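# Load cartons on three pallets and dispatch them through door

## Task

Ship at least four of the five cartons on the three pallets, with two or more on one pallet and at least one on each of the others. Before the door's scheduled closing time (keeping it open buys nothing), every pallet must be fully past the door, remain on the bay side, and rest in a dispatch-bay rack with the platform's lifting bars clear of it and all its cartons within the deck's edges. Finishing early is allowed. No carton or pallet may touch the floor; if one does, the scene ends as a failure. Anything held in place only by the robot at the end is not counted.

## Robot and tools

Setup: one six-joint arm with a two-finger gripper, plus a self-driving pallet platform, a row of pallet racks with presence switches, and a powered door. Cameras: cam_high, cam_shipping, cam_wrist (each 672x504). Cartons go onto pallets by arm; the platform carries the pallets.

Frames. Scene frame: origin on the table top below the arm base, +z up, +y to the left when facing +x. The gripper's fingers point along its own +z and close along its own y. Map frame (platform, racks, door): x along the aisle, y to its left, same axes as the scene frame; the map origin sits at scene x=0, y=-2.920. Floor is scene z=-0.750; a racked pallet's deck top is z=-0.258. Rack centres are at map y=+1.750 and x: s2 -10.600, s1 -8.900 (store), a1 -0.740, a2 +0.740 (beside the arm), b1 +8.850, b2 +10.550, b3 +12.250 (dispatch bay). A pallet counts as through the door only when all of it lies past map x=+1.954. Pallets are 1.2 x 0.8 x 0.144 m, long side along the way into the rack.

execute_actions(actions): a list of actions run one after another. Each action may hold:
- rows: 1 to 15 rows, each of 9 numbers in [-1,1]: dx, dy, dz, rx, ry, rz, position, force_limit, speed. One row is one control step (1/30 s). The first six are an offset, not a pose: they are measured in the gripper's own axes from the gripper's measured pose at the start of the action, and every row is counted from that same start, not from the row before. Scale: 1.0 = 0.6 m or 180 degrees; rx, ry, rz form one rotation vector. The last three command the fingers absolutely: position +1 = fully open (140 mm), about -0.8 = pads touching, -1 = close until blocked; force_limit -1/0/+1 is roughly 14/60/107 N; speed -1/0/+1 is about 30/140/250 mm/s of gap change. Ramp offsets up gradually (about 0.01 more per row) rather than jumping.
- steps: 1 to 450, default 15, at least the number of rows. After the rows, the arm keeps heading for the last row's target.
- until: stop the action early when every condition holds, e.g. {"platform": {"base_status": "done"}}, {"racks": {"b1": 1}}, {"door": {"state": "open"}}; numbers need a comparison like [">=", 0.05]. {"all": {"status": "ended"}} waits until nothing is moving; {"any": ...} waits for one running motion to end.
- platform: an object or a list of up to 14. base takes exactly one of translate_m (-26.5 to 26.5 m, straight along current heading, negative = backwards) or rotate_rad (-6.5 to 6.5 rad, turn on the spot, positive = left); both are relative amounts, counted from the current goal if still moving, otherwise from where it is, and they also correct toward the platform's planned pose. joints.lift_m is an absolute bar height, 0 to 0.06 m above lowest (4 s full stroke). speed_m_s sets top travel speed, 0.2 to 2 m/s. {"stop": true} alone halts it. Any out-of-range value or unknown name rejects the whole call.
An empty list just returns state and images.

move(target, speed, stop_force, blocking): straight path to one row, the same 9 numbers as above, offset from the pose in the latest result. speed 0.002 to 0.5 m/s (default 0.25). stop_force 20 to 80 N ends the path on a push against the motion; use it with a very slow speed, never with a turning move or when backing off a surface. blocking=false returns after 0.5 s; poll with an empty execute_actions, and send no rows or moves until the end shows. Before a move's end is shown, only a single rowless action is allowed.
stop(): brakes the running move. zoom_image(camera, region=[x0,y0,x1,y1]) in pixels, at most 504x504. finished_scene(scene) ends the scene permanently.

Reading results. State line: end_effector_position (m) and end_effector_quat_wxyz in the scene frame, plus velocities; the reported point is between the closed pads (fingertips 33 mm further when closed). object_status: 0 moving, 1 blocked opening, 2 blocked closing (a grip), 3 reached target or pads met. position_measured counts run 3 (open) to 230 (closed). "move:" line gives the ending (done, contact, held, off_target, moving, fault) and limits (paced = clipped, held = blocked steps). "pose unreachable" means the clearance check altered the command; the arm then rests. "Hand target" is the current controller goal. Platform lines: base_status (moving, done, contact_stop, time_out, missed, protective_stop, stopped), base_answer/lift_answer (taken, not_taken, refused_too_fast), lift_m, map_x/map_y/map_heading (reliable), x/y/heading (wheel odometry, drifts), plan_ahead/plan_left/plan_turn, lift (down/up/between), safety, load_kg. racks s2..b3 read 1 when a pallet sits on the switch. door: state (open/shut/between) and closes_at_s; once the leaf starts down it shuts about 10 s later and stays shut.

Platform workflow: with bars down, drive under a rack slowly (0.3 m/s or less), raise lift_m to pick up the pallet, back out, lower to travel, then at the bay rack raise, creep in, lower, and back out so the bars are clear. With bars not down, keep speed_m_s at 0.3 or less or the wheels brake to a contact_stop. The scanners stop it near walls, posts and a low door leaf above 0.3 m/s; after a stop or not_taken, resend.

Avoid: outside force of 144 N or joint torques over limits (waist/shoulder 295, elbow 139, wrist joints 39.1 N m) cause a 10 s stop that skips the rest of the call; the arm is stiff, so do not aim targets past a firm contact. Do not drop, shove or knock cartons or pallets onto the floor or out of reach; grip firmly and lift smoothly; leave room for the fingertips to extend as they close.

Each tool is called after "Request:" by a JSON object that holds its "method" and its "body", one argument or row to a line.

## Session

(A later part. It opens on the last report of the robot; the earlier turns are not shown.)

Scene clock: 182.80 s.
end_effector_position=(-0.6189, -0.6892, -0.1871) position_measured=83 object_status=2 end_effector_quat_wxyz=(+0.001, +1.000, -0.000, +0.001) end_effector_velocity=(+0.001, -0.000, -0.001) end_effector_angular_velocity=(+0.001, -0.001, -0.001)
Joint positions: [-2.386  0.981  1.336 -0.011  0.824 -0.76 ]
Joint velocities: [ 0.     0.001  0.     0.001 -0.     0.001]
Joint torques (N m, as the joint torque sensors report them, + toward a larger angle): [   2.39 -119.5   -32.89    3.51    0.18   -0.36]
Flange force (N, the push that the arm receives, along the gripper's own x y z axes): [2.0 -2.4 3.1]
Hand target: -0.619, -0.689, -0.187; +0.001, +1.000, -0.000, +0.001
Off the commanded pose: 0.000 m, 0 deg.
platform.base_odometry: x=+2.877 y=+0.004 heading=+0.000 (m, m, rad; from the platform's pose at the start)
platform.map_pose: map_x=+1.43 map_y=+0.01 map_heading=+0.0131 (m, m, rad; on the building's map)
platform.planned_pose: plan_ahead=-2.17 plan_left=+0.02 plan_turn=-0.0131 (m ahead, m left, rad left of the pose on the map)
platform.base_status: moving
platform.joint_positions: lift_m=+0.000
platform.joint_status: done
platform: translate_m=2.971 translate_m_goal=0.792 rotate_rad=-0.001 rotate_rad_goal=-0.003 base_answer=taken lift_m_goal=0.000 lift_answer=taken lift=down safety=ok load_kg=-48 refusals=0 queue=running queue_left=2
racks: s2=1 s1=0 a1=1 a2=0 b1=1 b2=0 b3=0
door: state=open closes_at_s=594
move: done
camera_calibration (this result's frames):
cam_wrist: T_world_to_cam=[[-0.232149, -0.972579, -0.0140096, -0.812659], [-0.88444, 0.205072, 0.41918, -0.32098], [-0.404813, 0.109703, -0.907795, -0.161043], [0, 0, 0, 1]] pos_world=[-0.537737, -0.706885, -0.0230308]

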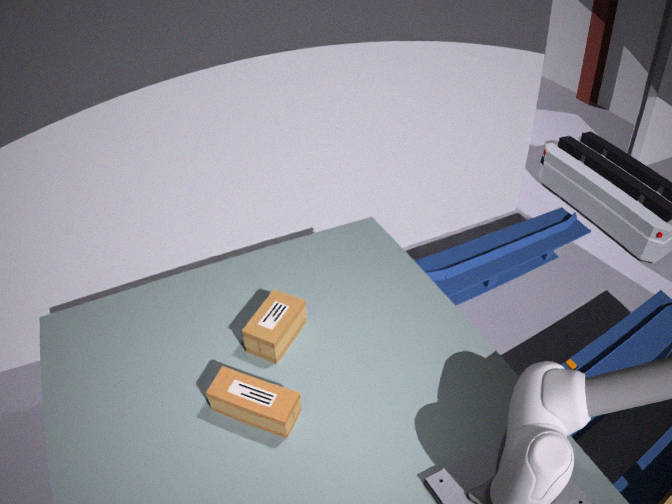

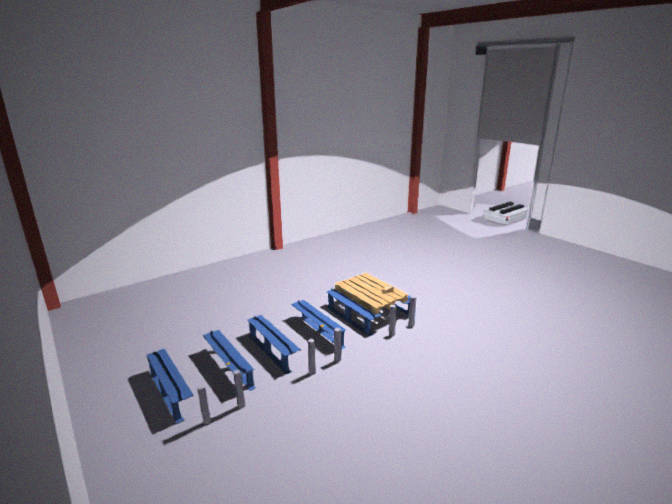

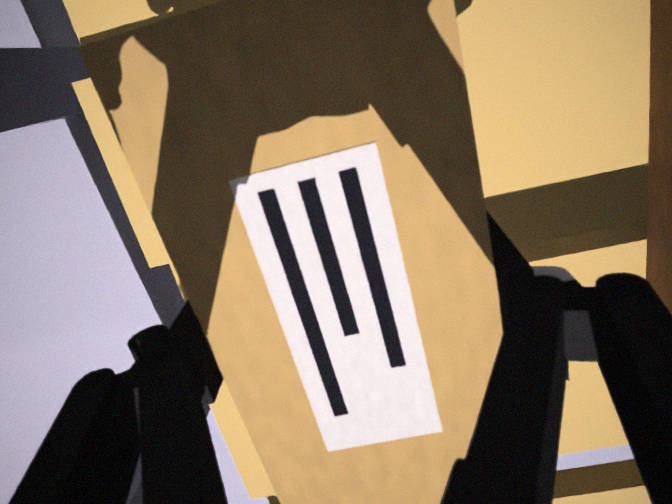

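Request:
{"method": "move", "body": {
  "target": [0,0.035,0,0,0,0,-1,0.3,0.3],
  "speed": 0.08
}}

Request:
{"method": "move", "body": {
  "target": [0,0,0.06,0,0,0,-1,0.3,0.3],
  "speed": 0.012,
  "stop_force": 20
}}

Request:
{"method": "execute_actions", "body": {
  "actions": [
    {"rows":[[0,0,0,0,0,0,0.78,0.3,0.3]],"steps":12}
  ]
}}

Request:
{"method": "move", "body": {
  "target": [0,0,-0.36,0,0,0,0.78,0.3,0.3],
  "speed": 0.3
}}

Scene clock: 191.27 s.
end_effector_position=(-0.6190, -0.7102, -0.1871) position_measured=83 object_status=2 end_effector_quat_wxyz=(+0.001, +1.000, -0.000, +0.001) end_effector_velocity=(+0.001, -0.001, -0.000) end_effector_angular_velocity=(-0.001, +0.000, +0.000)
Joint positions: [-2.37   1.     1.292 -0.011  0.849 -0.745]
Joint velocities: [ 0.001  0.    -0.     0.001 -0.001  0.001]
Joint torques (N m, as the joint torque sensors report them, + toward a larger angle): [   2.35 -120.69  -33.04    3.27    0.14   -0.22]
Flange force (N, the push that the arm receives, along the gripper's own x y z axes): [1.3 -2.3 2.0]
Hand target: -0.619, -0.710, -0.187; +0.001, +1.000, -0.000, +0.001
Off the commanded pose: 0.000 m, 0 deg.
platform.base_odometry: x=+0.660 y=+0.258 heading=+1.554 (m, m, rad; from the platform's pose at the start)
platform.map_pose: map_x=-0.74 map_y=+0.25 map_heading=+1.5664 (m, m, rad; on the building's map)
platform.planned_pose: plan_ahead=+1.50 plan_left=+0.01 plan_turn=+0.0044 (m ahead, m left, rad left of the pose on the map)
platform.base_status: moving
platform.joint_positions: lift_m=+0.000
platform.joint_status: done
platform: translate_m=1.035 translate_m_goal=2.532 rotate_rad=1.554 rotate_rad_goal=1.553 base_answer=taken lift_m_goal=0.000 lift_answer=taken lift=down safety=ok load_kg=-48 refusals=0 queue=running queue_left=0
racks: s2=1 s1=0 a1=1 a2=0 b1=1 b2=0 b3=0
door: state=open closes_at_s=594
move: done
camera_calibration (this result's frames):
cam_wrist: T_world_to_cam=[[-0.23218, -0.972572, -0.0139847, -0.833105], [-0.884446, 0.205114, 0.419147, -0.316694], [-0.404782, 0.109686, -0.907811, -0.158703], [0, 0, 0, 1]] pos_world=[-0.537768, -0.727889, -0.0229814]

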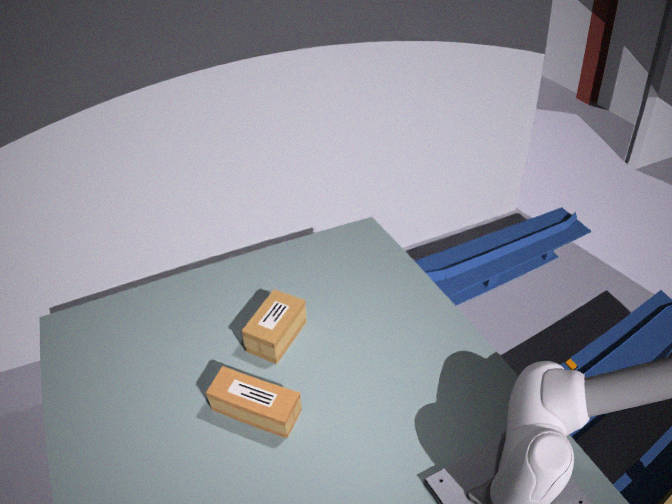

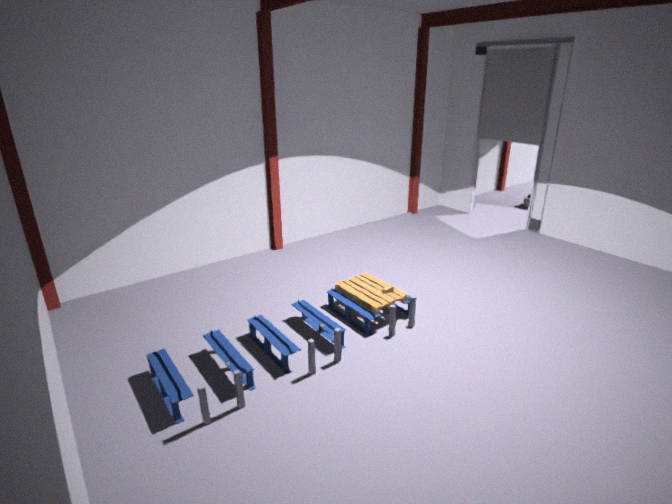

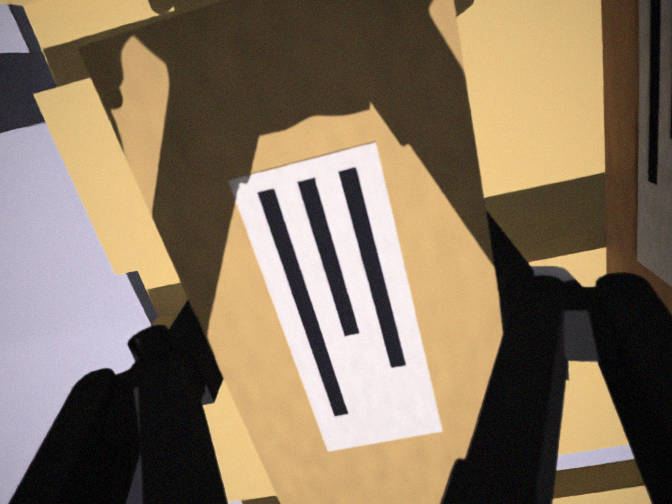

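Scene clock: 192.87 s.
end_effector_position=(-0.6191, -0.7104, -0.2024) position_measured=83 object_status=2 end_effector_quat_wxyz=(+0.001, +1.000, -0.000, +0.001) end_effector_velocity=(+0.002, +0.001, -0.001) end_effector_angular_velocity=(+0.004, -0.002, +0.003)
Joint positions: [-2.37   1.018  1.29  -0.011  0.833 -0.745]
Joint velocities: [ 0.002  0.001  0.001 -0.002  0.003 -0.   ]
Joint torques (N m, as the joint torque sensors report them, + toward a larger angle): [  -0.03 -100.87  -22.2     3.13    1.85   -0.26]
Flange force (N, the push that the arm receives, along the gripper's own x y z axes): [2.4 0.7 -17.3]
Hand target: -0.619, -0.710, -0.202; +0.001, +1.000, -0.000, +0.001
Off the commanded pose: 0.021 m, 0 deg.
platform.base_odometry: x=+0.668 y=+0.738 heading=+1.554 (m, m, rad; from the platform's pose at the start)
platform.map_pose: map_x=-0.74 map_y=+0.73 map_heading=+1.5708 (m, m, rad; on the building's map)
platform.planned_pose: plan_ahead=+1.02 plan_left=+0.00 plan_turn=+0.0000 (m ahead, m left, rad left of the pose on the map)
platform.base_status: moving
platform.joint_positions: lift_m=+0.000
platform.joint_status: done
platform: translate_m=1.515 translate_m_goal=2.532 rotate_rad=1.554 rotate_rad_goal=1.553 base_answer=taken lift_m_goal=0.000 lift_answer=taken lift=down safety=ok load_kg=-48 refusals=0 queue=running queue_left=0
racks: s2=1 s1=0 a1=1 a2=0 b1=1 b2=0 b3=0
door: state=open closes_at_s=594
move: contact
camera_calibration (this result's frames):
cam_wrist: T_world_to_cam=[[-0.23217, -0.972579, -0.0136969, -0.833434], [-0.884343, 0.205202, 0.41932, -0.310183], [-0.405011, 0.109466, -0.907735, -0.172899], [0, 0, 0, 1]] pos_world=[-0.537833, -0.728003, -0.0382959]

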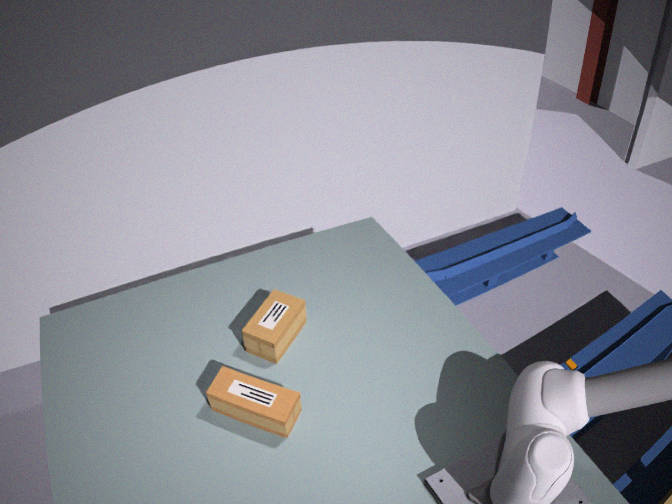

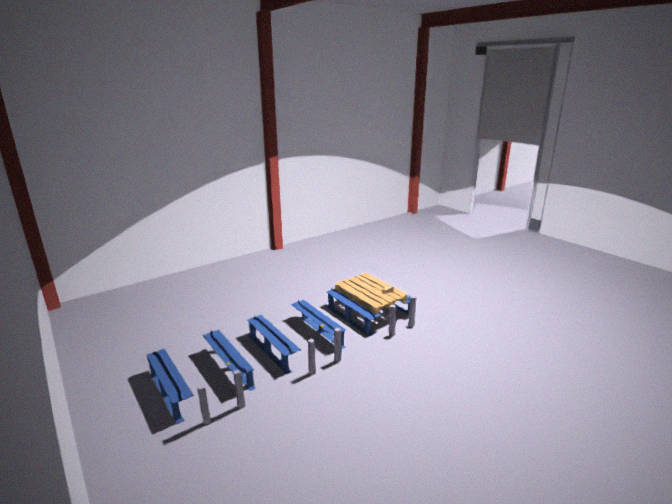

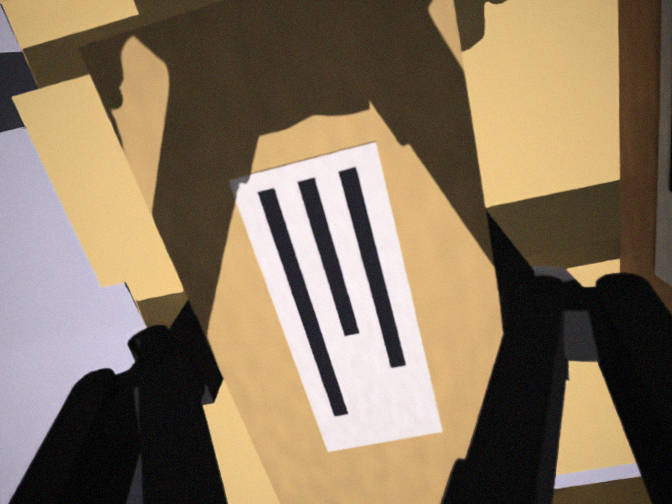

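Scene clock: 193.27 s.
end_effector_position=(-0.6190, -0.7104, -0.2025) position_measured=31 object_status=0 end_effector_quat_wxyz=(+0.001, +1.000, -0.000, +0.001) end_effector_velocity=(-0.002, +0.002, +0.001) end_effector_angular_velocity=(-0.000, +0.000, -0.003)
Joint positions: [-2.37   1.018  1.29  -0.011  0.833 -0.745]
Joint velocities: [-0.003 -0.001 -0.     0.     0.    -0.001]
Joint torques (N m, as the joint torque sensors report them, + toward a larger angle): [   2.01 -118.12  -31.49    3.38    0.13   -0.24]
Flange force (N, the push that the arm receives, along the gripper's own x y z axes): [0.8 -3.4 -1.0]
Hand target: -0.619, -0.710, -0.202; +0.001, +1.000, -0.000, +0.001
Off the commanded pose: 0.000 m, 0 deg.
platform.base_odometry: x=+0.670 y=+0.857 heading=+1.554 (m, m, rad; from the platform's pose at the start)
platform.map_pose: map_x=-0.74 map_y=+0.85 map_heading=+1.5708 (m, m, rad; on the building's map)
platform.planned_pose: plan_ahead=+0.90 plan_left=+0.00 plan_turn=+0.0000 (m ahead, m left, rad left of the pose on the map)
platform.base_status: moving
platform.joint_positions: lift_m=+0.000
platform.joint_status: done
platform: translate_m=1.635 translate_m_goal=2.532 rotate_rad=1.554 rotate_rad_goal=1.554 base_answer=taken lift_m_goal=0.000 lift_answer=taken lift=down safety=ok load_kg=-48 refusals=0 queue=running queue_left=0
racks: s2=1 s1=0 a1=1 a2=0 b1=1 b2=0 b3=0
door: state=open closes_at_s=594
camera_calibration (this result's frames):
cam_wrist: T_world_to_cam=[[-0.232183, -0.972575, -0.0137703, -0.833419], [-0.884365, 0.205188, 0.419282, -0.310185], [-0.404957, 0.109528, -0.907752, -0.172874], [0, 0, 0, 1]] pos_world=[-0.537829, -0.727981, -0.038348]

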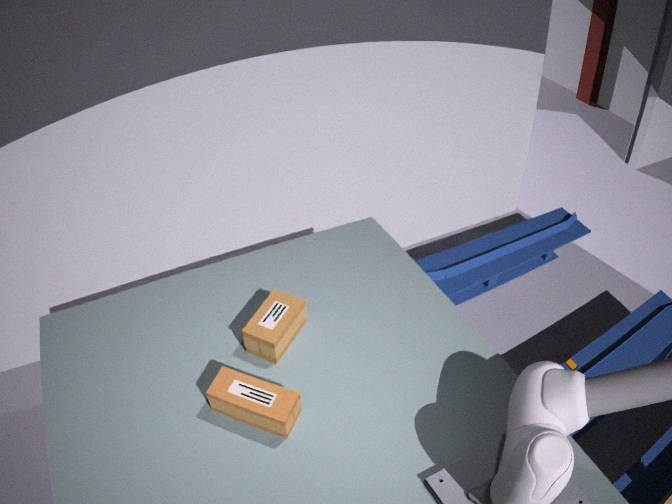

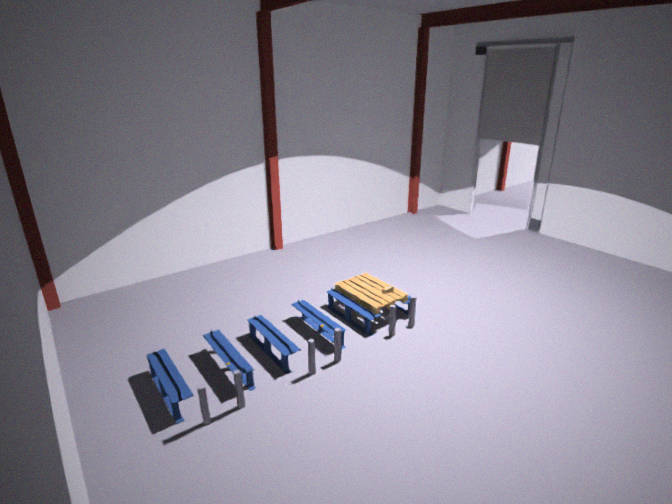

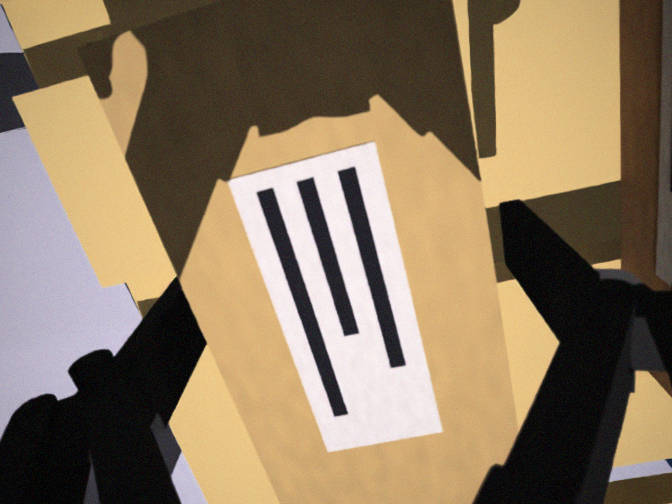

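Scene clock: 194.40 s.
end_effector_position=(-0.6192, -0.7100, +0.0135) position_measured=31 object_status=3 end_effector_quat_wxyz=(+0.001, +1.000, -0.000, +0.001) end_effector_velocity=(+0.000, -0.000, -0.000) end_effector_angular_velocity=(+0.001, +0.000, +0.000)
Joint positions: [-2.368  0.807  1.253 -0.009  1.081 -0.746]
Joint velocities: [ 0.001  0.    -0.    -0.001  0.     0.001]
Joint torques (N m, as the joint torque sensors report them, + toward a larger angle): [   2.43 -110.77  -37.7     3.9     0.2    -0.29]
Flange force (N, the push that the arm receives, along the gripper's own x y z axes): [2.0 -3.9 -0.1]
Hand target: -0.619, -0.710, +0.013; +0.001, +1.000, -0.000, +0.001
Off the commanded pose: 0.000 m, 0 deg.
platform.base_odometry: x=+0.675 y=+1.197 heading=+1.555 (m, m, rad; from the platform's pose at the start)
platform.map_pose: map_x=-0.74 map_y=+1.19 map_heading=+1.5708 (m, m, rad; on the building's map)
platform.planned_pose: plan_ahead=+0.56 plan_left=+0.00 plan_turn=+0.0000 (m ahead, m left, rad left of the pose on the map)
platform.base_status: moving
platform.joint_positions: lift_m=+0.000
platform.joint_status: done
platform: translate_m=1.975 translate_m_goal=2.532 rotate_rad=1.555 rotate_rad_goal=1.554 base_answer=taken lift_m_goal=0.000 lift_answer=taken lift=down safety=ok load_kg=-48 refusals=0 queue=running queue_left=0
racks: s2=1 s1=0 a1=1 a2=0 b1=1 b2=0 b3=0
door: state=open closes_at_s=594
move: done
camera_calibration (this result's frames):
cam_wrist: T_world_to_cam=[[-0.232159, -0.972582, -0.0136251, -0.83011], [-0.884372, 0.205229, 0.419247, -0.400932], [-0.404956, 0.109381, -0.90777, 0.022974], [0, 0, 0, 1]] pos_world=[-0.537987, -0.72758, 0.177634]

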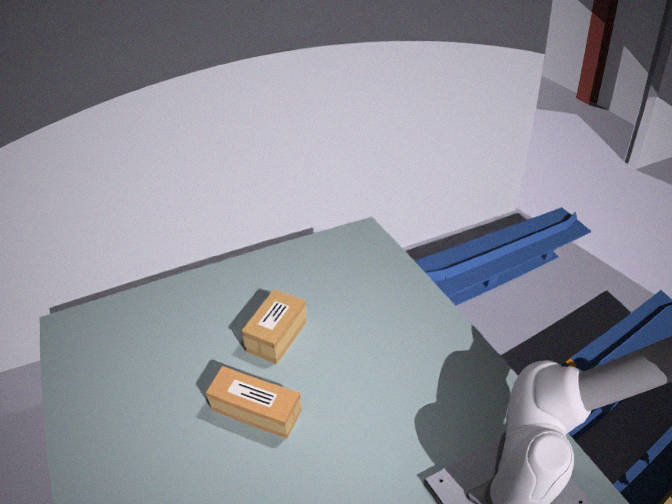

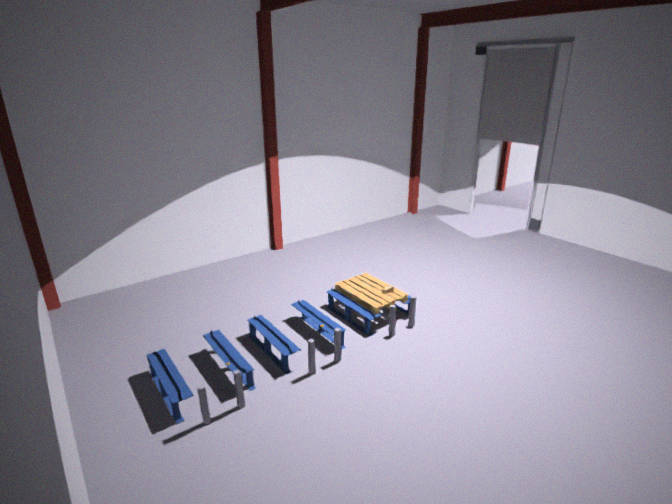

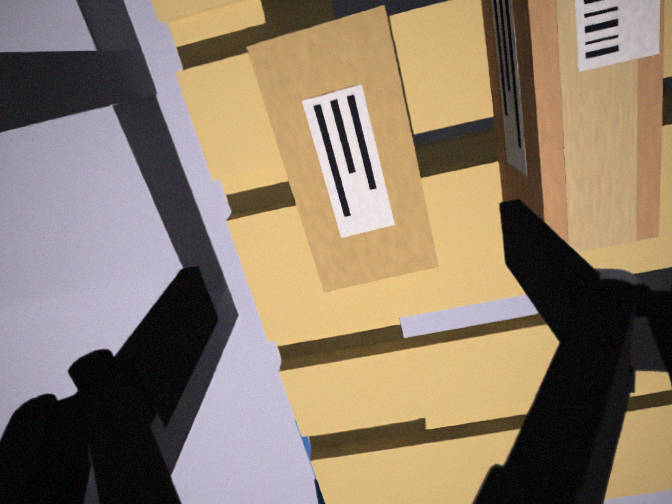

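Request:
{"method": "execute_actions", "body": {
  "actions": [
    {"steps":150,"until":{"all":{"status":"ended"}}},
    {"platform":[{"joints":{"lift_m":0.06},"speed_m_s":0.3},{"base":{"translate_m":-1.75}},{"joints":{"lift_m":0}},{"base":{"rotate_rad":-1.5708},"speed_m_s":2},{"base":{"translate_m":11.29}},{"base":{"rotate_rad":1.5708}},{"joints":{"lift_m":0.06},"speed_m_s":0.3},{"base":{"translate_m":1.75}},{"joints":{"lift_m":0}},{"base":{"translate_m":-1.75}},{"base":{"rotate_rad":-1.5708},"speed_m_s":2},{"base":{"translate_m":-21.15}},{"base":{"rotate_rad":1.5708}},{"base":{"translate_m":1.75},"speed_m_s":0.3}],"steps":1}
  ]
}}

Request:
{"method": "move", "body": {
  "target": [0.78,-0.05,-0.33,0,0,-0.1667,1,0.3,0.3],
  "speed": 0.4
}}

Scene clock: 201.37 s.
end_effector_position=(-0.6192, -0.7100, +0.0134) position_measured=31 object_status=3 end_effector_quat_wxyz=(+0.001, +1.000, -0.000, +0.001) end_effector_velocity=(-0.000, +0.000, +0.000) end_effector_angular_velocity=(+0.001, +0.001, +0.000)
Joint positions: [-2.368  0.808  1.253 -0.009  1.081 -0.746]
Joint velocities: [ 0.    -0.    -0.    -0.001  0.     0.   ]
Joint torques (N m, as the joint torque sensors report them, + toward a larger angle): [   2.15 -111.15  -37.79    4.06    0.11   -0.25]
Flange force (N, the push that the arm receives, along the gripper's own x y z axes): [1.4 -3.4 0.6]
Flange force at the end of the 1st action (N, along the gripper's axes at the end of the call): [1.6 -3.3 -0.7]
Hand target: -0.619, -0.710, +0.013; +0.001, +1.000, -0.000, +0.001
Off the commanded pose: 0.000 m, 0 deg.
platform.base_odometry: x=+0.684 y=+1.764 heading=+1.556 (m, m, rad; from the platform's pose at the start)
platform.map_pose: map_x=-0.74 map_y=+1.75 map_heading=+1.5708 (m, m, rad; on the building's map)
platform.planned_pose: plan_ahead=+0.00 plan_left=+0.00 plan_turn=+0.0000 (m ahead, m left, rad left of the pose on the map)
platform.base_status: done
platform.joint_positions: lift_m=+0.000
platform.joint_status: moving
platform: translate_m=2.532 translate_m_goal=2.532 rotate_rad=1.556 rotate_rad_goal=1.555 base_answer=taken lift_m_goal=0.060 lift_answer=taken lift=down safety=ok load_kg=0 refusals=0 queue=running queue_left=13
racks: s2=1 s1=0 a1=1 a2=0 b1=1 b2=0 b3=0
door: state=open closes_at_s=594
camera_calibration (this result's frames):
cam_wrist: T_world_to_cam=[[-0.232135, -0.972586, -0.0137532, -0.830078], [-0.884385, 0.205154, 0.419255, -0.400976], [-0.404941, 0.109487, -0.907764, 0.0229439], [0, 0, 0, 1]] pos_world=[-0.538016, -0.727572, 0.177523]

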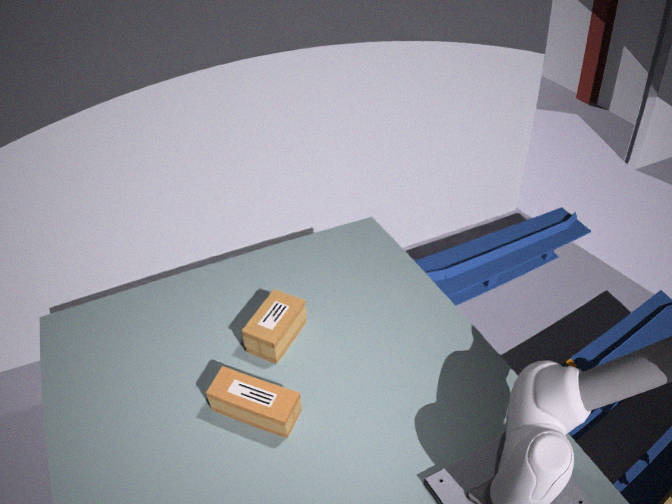

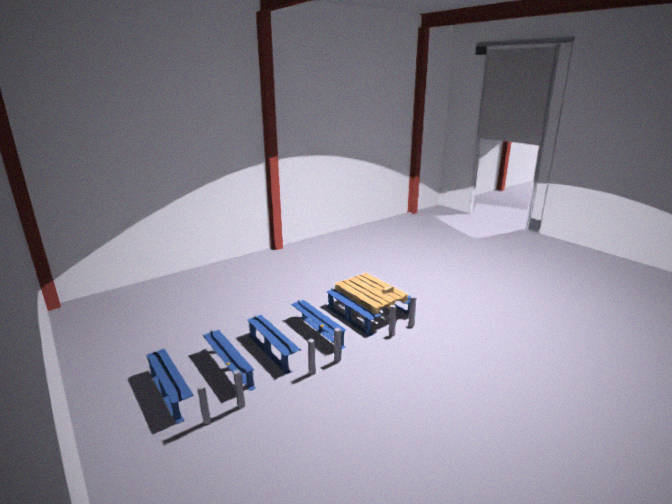

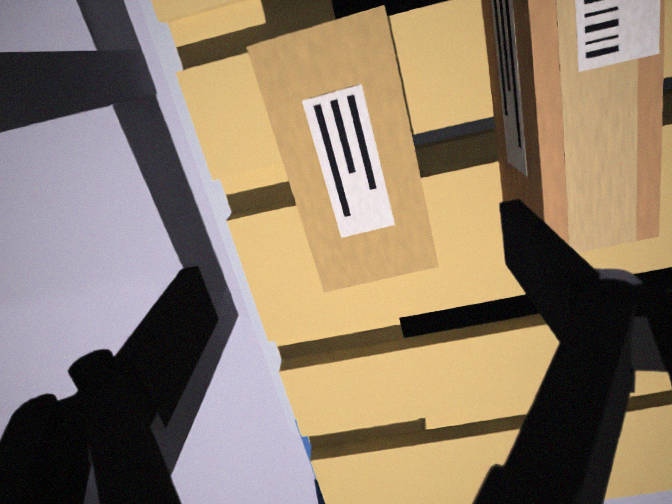

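Scene clock: 203.07 s.
end_effector_position=(-0.1516, -0.6796, +0.2117) position_measured=3 object_status=3 end_effector_quat_wxyz=(+0.001, +0.966, +0.259, +0.000) end_effector_velocity=(+0.001, -0.000, +0.000) end_effector_angular_velocity=(-0.000, +0.001, +0.002)
Joint positions: [-1.88   0.309  1.686 -0.008  1.151 -0.783]
Joint velocities: [ 0.002 -0.    -0.    -0.001  0.     0.001]
Joint torques (N m, as the joint torque sensors report them, + toward a larger angle): [  1.83 -67.71 -38.48   4.07   0.1   -0.43]
Flange force (N, the push that the arm receives, along the gripper's own x y z axes): [1.2 -3.1 -0.6]
Hand target: -0.152, -0.680, +0.212; +0.001, +0.966, +0.259, +0.000
Off the commanded pose: 0.000 m, 0 deg.
platform.base_odometry: x=+0.684 y=+1.764 heading=+1.556 (m, m, rad; from the platform's pose at the start)
platform.map_pose: map_x=-0.74 map_y=+1.75 map_heading=+1.5708 (m, m, rad; on the building's map)
platform.planned_pose: plan_ahead=+0.00 plan_left=+0.00 plan_turn=+0.0000 (m ahead, m left, rad left of the pose on the map)
platform.base_status: done
platform.joint_positions: lift_m=+0.026
platform.joint_status: moving
platform: translate_m=2.532 translate_m_goal=2.532 rotate_rad=1.556 rotate_rad_goal=1.555 base_answer=taken lift_m_goal=0.060 lift_answer=taken lift=between safety=ok load_kg=3 refusals=0 queue=running queue_left=13
racks: s2=1 s1=0 a1=1 a2=0 b1=1 b2=0 b3=0
door: state=open closes_at_s=594
move: done
camera_calibration (this result's frames):
cam_wrist: T_world_to_cam=[[0.285183, -0.958386, -0.0129049, -0.601371], [-0.868331, -0.264039, 0.419862, -0.393318], [-0.405798, -0.108532, -0.907496, 0.240592], [0, 0, 0, 1]] pos_world=[-0.0723982, -0.654085, 0.375715]

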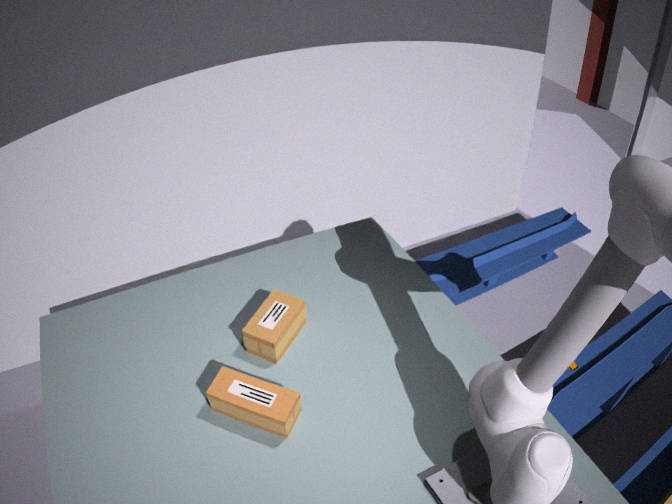

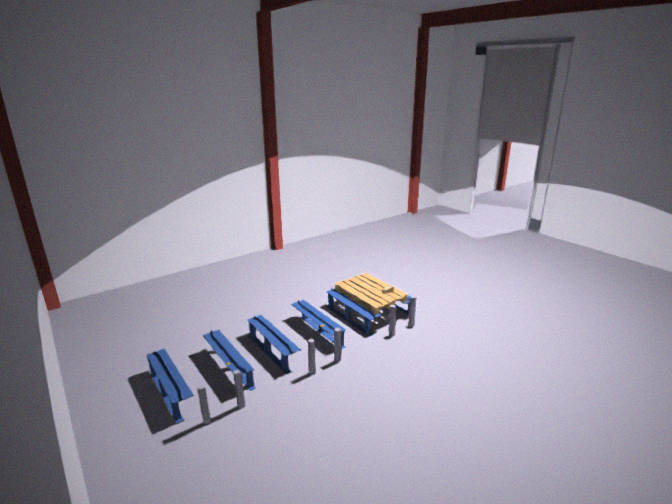

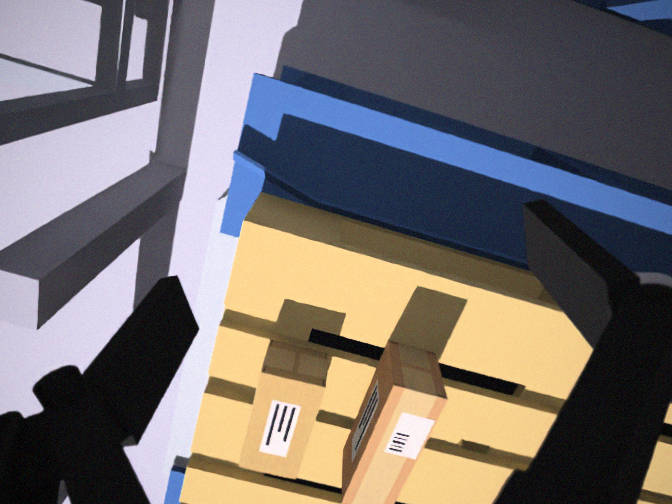

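Request:
{"method": "move", "body": {
  "target": [0.975,0.217,-0.113,0,0,-0.3333,1,0.3,0.3],
  "speed": 0.45
}}

Request:
{"method": "move", "body": {
  "target": [0.75,0.5,-0.083,0,0,-0.261,1,0.3,0.3],
  "speed": 0.45
}}

Request:
{"method": "move", "body": {
  "target": [0.2228,0.5442,0,0,0,0,1,0.3,0.3],
  "speed": 0.45
}}

Scene clock: 218.07 s.
end_effector_position=(+0.4195, -0.5002, +0.2799) position_measured=3 object_status=3 end_effector_quat_wxyz=(+0.001, +0.707, +0.707, +0.000) end_effector_velocity=(-0.000, -0.000, -0.000) end_effector_angular_velocity=(-0.000, +0.001, -0.000)
Joint positions: [-0.971  0.208  1.691 -0.001  1.25  -0.924]
Joint velocities: [-0.     0.001 -0.    -0.001 -0.     0.   ]
Joint torques (N m, as the joint torque sensors report them, + toward a larger angle): [  0.52 -59.2  -39.99   4.12   0.05  -0.28]
Flange force (N, the push that the arm receives, along the gripper's own x y z axes): [0.9 -1.9 0.3]
Hand target: +0.420, -0.500, +0.280; +0.001, +0.707, +0.707, +0.000
Off the commanded pose: 0.001 m, 0 deg.
platform.base_odometry: x=+0.657 y=+0.014 heading=+0.723 (m, m, rad; from the platform's pose at the start)
platform.map_pose: map_x=-0.74 map_y=+0.00 map_heading=+0.7243 (m, m, rad; on the building's map)
platform.planned_pose: plan_ahead=+0.00 plan_left=+0.00 plan_turn=-0.7243 (m ahead, m left, rad left of the pose on the map)
platform.base_status: moving
platform.joint_positions: lift_m=+0.000
platform.joint_status: done
platform: translate_m=0.782 translate_m_goal=0.782 rotate_rad=0.706 rotate_rad_goal=-0.014 base_answer=taken lift_m_goal=0.000 lift_answer=taken lift=down safety=ok load_kg=-48 refusals=0 queue=running queue_left=10
racks: s2=1 s1=0 a1=0 a2=0 b1=1 b2=0 b3=0
door: state=open closes_at_s=594
move: done
camera_calibration (this result's frames):
cam_wrist: T_world_to_cam=[[0.972527, -0.232425, -0.0130634, -0.516564], [-0.205384, -0.883089, 0.421866, -0.467065], [-0.109589, -0.407593, -0.906564, 0.279615], [0, 0, 0, 1]] pos_world=[0.437087, -0.418553, 0.44378]

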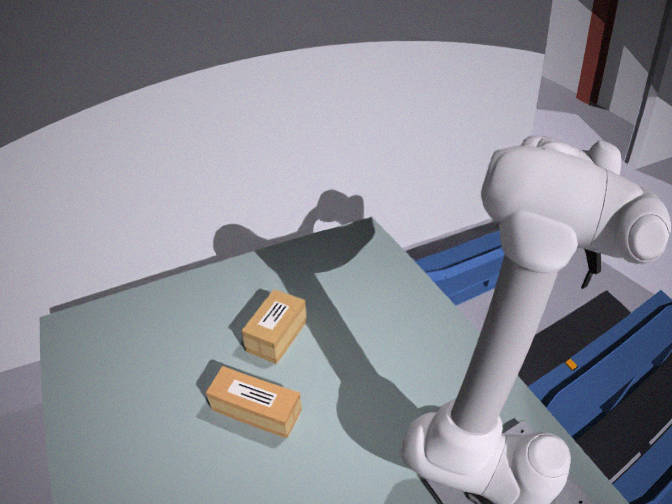

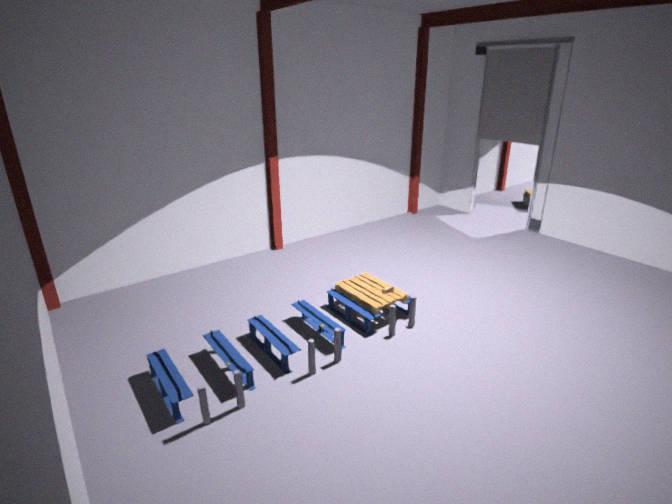

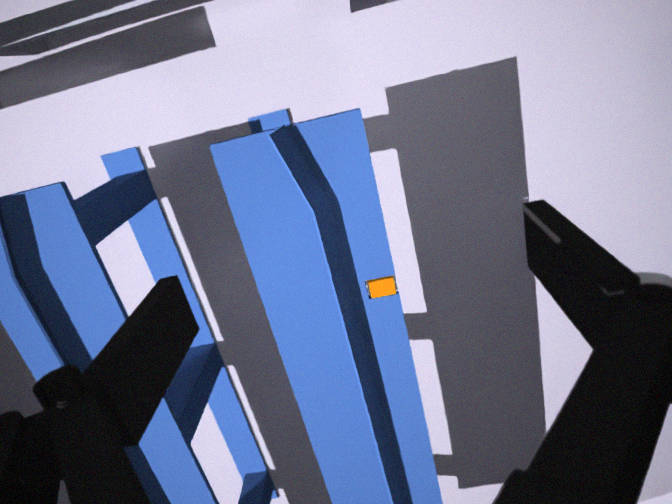

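Scene clock: 219.73 s.
end_effector_position=(+0.7195, -0.0510, +0.3295) position_measured=3 object_status=3 end_effector_quat_wxyz=(+0.001, +0.367, +0.930, -0.000) end_effector_velocity=(+0.000, +0.001, +0.001) end_effector_angular_velocity=(-0.000, -0.001, -0.000)
Joint positions: [-0.17   0.291  1.49   0.006  1.366 -0.944]
Joint velocities: [ 0.001 -0.001 -0.001 -0.     0.     0.001]
Joint torques (N m, as the joint torque sensors report them, + toward a larger angle): [  1.06 -69.13 -42.07   4.46   0.12  -0.4 ]
Flange force (N, the push that the arm receives, along the gripper's own x y z axes): [2.4 -3.6 1.5]
Hand target: +0.720, -0.051, +0.330; +0.001, +0.367, +0.930, -0.000
Off the commanded pose: 0.001 m, 0 deg.
platform.base_odometry: x=+0.657 y=+0.014 heading=-0.014 (m, m, rad; from the platform's pose at the start)
platform.map_pose: map_x=-0.74 map_y=-0.01 map_heading=+0.0000 (m, m, rad; on the building's map)
platform.planned_pose: plan_ahead=+0.00 plan_left=+0.01 plan_turn=+0.0000 (m ahead, m left, rad left of the pose on the map)
platform.base_status: moving
platform.joint_positions: lift_m=+0.000
platform.joint_status: done
platform: translate_m=0.782 translate_m_goal=0.782 rotate_rad=-0.015 rotate_rad_goal=-0.014 base_answer=taken lift_m_goal=0.000 lift_answer=taken lift=down safety=ok load_kg=-48 refusals=0 queue=running queue_left=10
racks: s2=1 s1=0 a1=0 a2=0 b1=1 b2=0 b3=0
door: state=open closes_at_s=594
move: done
camera_calibration (this result's frames):
cam_wrist: T_world_to_cam=[[0.833469, 0.552376, -0.0144849, -0.562745], [0.505751, -0.752033, 0.422685, -0.534861], [0.222588, -0.359621, -0.906161, 0.303904], [0, 0, 0, 1]] pos_world=[0.671891, 0.0179049, 0.493313]

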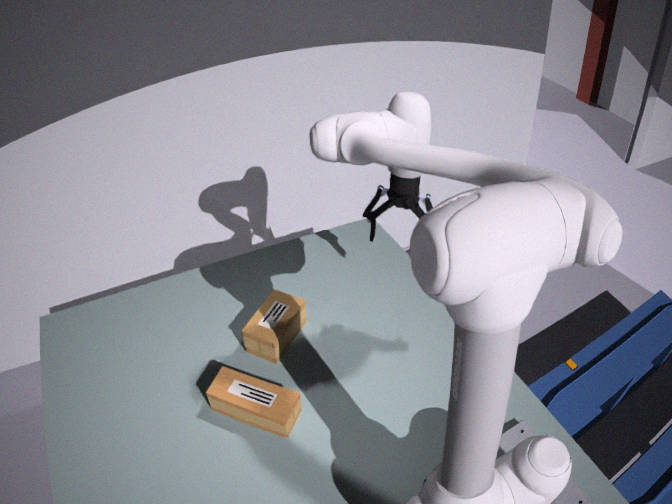

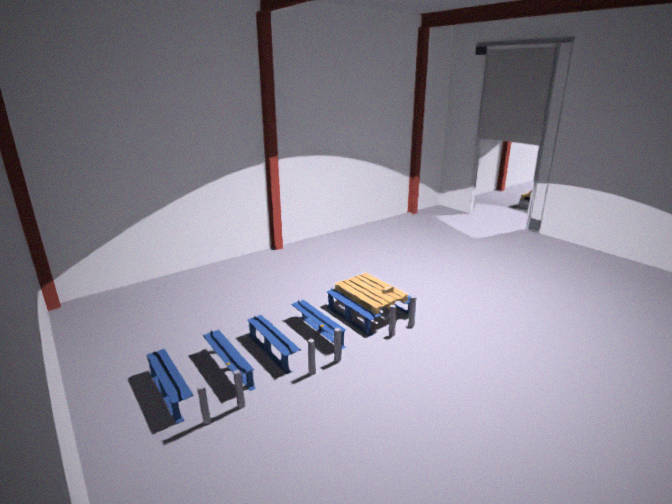

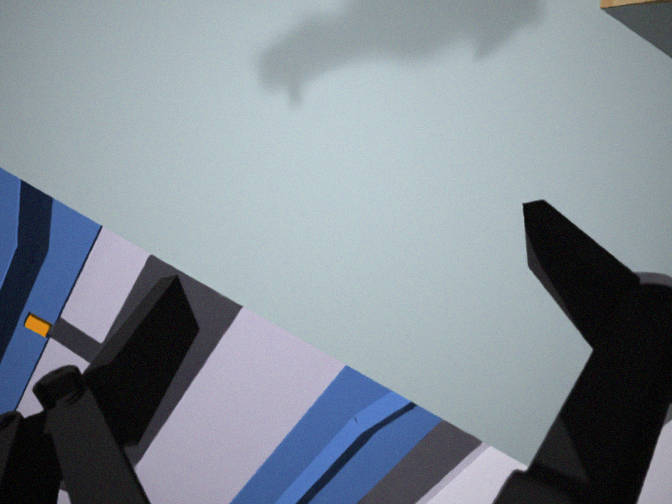

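Scene clock: 221.00 s.
end_effector_position=(+0.8450, +0.2785, +0.3295) position_measured=3 object_status=3 end_effector_quat_wxyz=(+0.001, +0.367, +0.930, -0.000) end_effector_velocity=(-0.000, +0.001, -0.000) end_effector_angular_velocity=(+0.000, +0.000, +0.000)
Joint positions: [ 0.227  0.569  1.08   0.008  1.496 -0.546]
Joint velocities: [ 0.001  0.001 -0.001  0.     0.     0.001]
Joint torques (N m, as the joint torque sensors report them, + toward a larger angle): [ -0.76 -96.44 -42.02   4.6   -0.01  -0.37]
Flange force (N, the push that the arm receives, along the gripper's own x y z axes): [1.5 -1.5 0.8]
Hand target: +0.845, +0.279, +0.329; +0.001, +0.367, +0.930, -0.000
Off the commanded pose: 0.001 m, 0 deg.
platform.base_odometry: x=+0.887 y=+0.011 heading=-0.011 (m, m, rad; from the platform's pose at the start)
platform.map_pose: map_x=-0.50 map_y=-0.01 map_heading=+0.0044 (m, m, rad; on the building's map)
platform.planned_pose: plan_ahead=+11.05 plan_left=-0.04 plan_turn=-0.0044 (m ahead, m left, rad left of the pose on the map)
platform.base_status: moving
platform.joint_positions: lift_m=+0.000
platform.joint_status: done
platform: translate_m=1.026 translate_m_goal=12.072 rotate_rad=-0.011 rotate_rad_goal=-0.010 base_answer=taken lift_m_goal=0.000 lift_answer=taken lift=down safety=ok load_kg=-48 refusals=0 queue=running queue_left=9
racks: s2=1 s1=0 a1=0 a2=0 b1=1 b2=0 b3=0
door: state=open closes_at_s=594
move: done
camera_calibration (this result's frames):
cam_wrist: T_world_to_cam=[[0.833494, 0.552341, -0.0144262, -0.849355], [0.505747, -0.752147, 0.422486, -0.350433], [0.222506, -0.359436, -0.906255, 0.394463], [0, 0, 0, 1]] pos_world=[0.797392, 0.34734, 0.493284]

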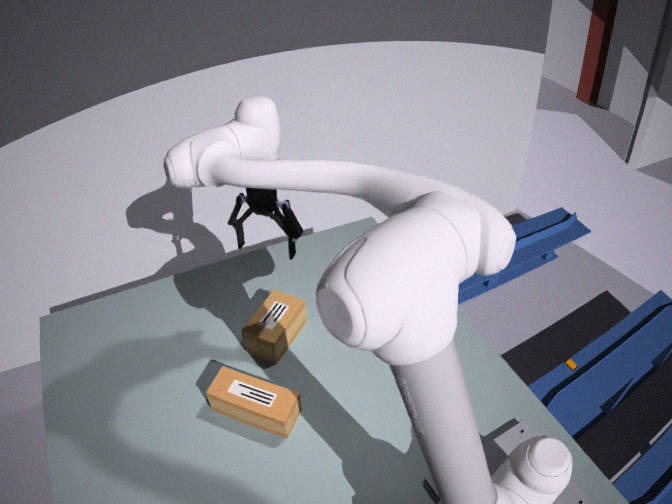

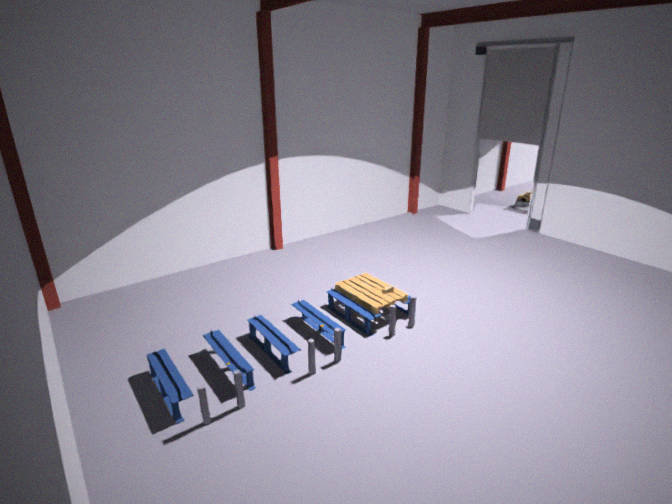

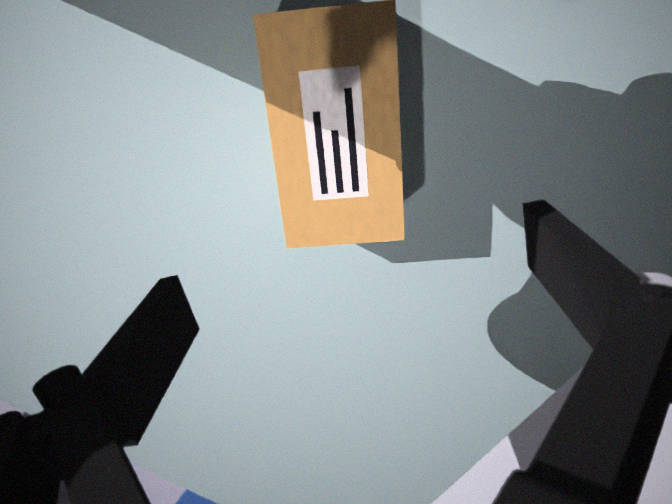

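Request:
{"method": "execute_actions", "body": {
  "actions": []
}}

Scene clock: 231.63 s.
end_effector_position=(+0.8450, +0.2786, +0.3294) position_measured=3 object_status=3 end_effector_quat_wxyz=(+0.001, +0.367, +0.930, -0.000) end_effector_velocity=(+0.000, -0.000, -0.001) end_effector_angular_velocity=(-0.000, +0.001, +0.000)
Joint positions: [ 0.227  0.569  1.08   0.008  1.496 -0.546]
Joint velocities: [-0.     0.001 -0.     0.    -0.    -0.001]
Joint torques (N m, as the joint torque sensors report them, + toward a larger angle): [  2.64 -97.76 -42.31   4.42   0.03  -0.28]
Flange force (N, the push that the arm receives, along the gripper's own x y z axes): [-3.4 -2.3 1.7]
Hand target: +0.845, +0.279, +0.329; +0.001, +0.367, +0.930, -0.000
Off the commanded pose: 0.000 m, 0 deg.
platform.base_odometry: x=+11.947 y=-0.144 heading=+0.170 (m, m, rad; from the platform's pose at the start)
platform.map_pose: map_x=+10.55 map_y=+0.00 map_heading=+0.1963 (m, m, rad; on the building's map)
platform.planned_pose: plan_ahead=+0.00 plan_left=+0.00 plan_turn=+1.3744 (m ahead, m left, rad left of the pose on the map)
platform.base_status: moving
platform.joint_positions: lift_m=+0.000
platform.joint_status: done
platform: translate_m=12.073 translate_m_goal=12.072 rotate_rad=0.187 rotate_rad_goal=1.557 base_answer=taken lift_m_goal=0.000 lift_answer=taken lift=down safety=ok load_kg=-48 refusals=0 queue=running queue_left=8
racks: s2=1 s1=0 a1=0 a2=0 b1=1 b2=0 b3=0
door: state=open closes_at_s=594
camera_calibration (this result's frames):
cam_wrist: T_world_to_cam=[[0.83345, 0.552405, -0.0144708, -0.849362], [0.505821, -0.752097, 0.422487, -0.350433], [0.222501, -0.359442, -0.906253, 0.394457], [0, 0, 0, 1]] pos_world=[0.79739, 0.347416, 0.49324]

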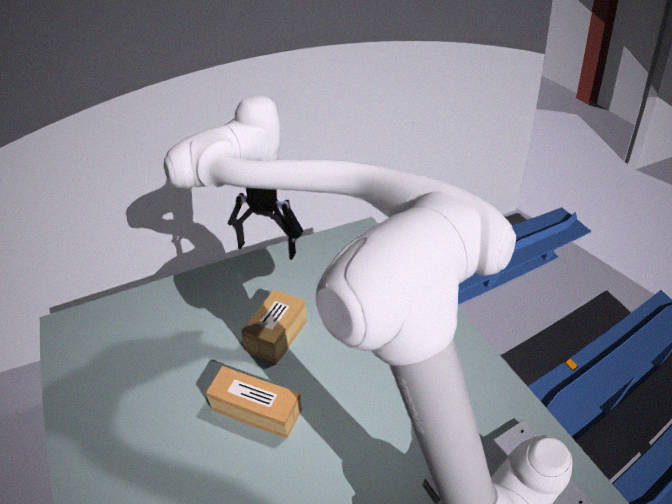

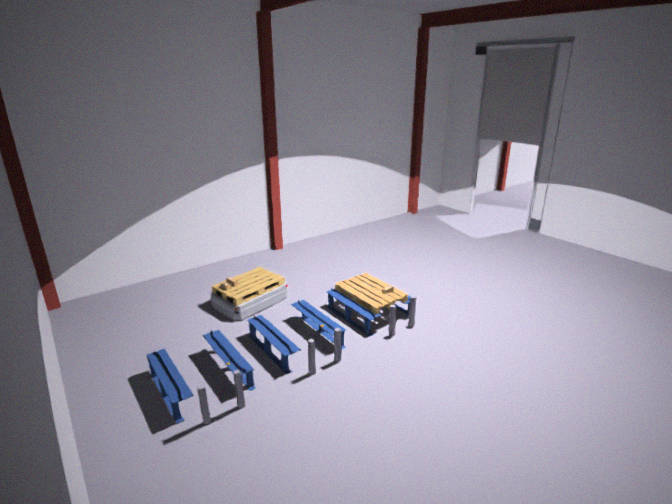

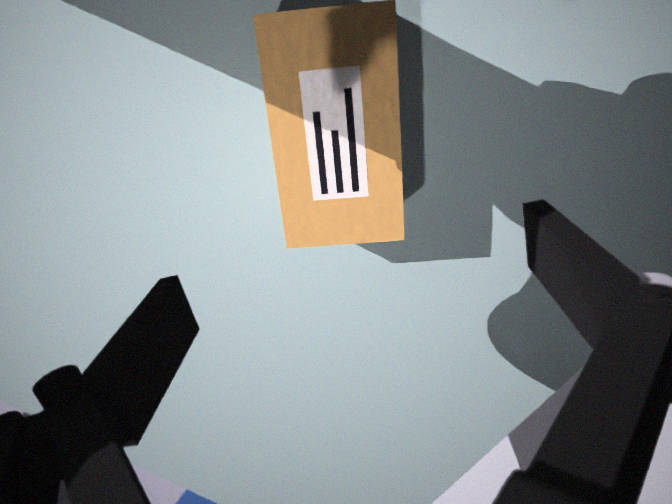

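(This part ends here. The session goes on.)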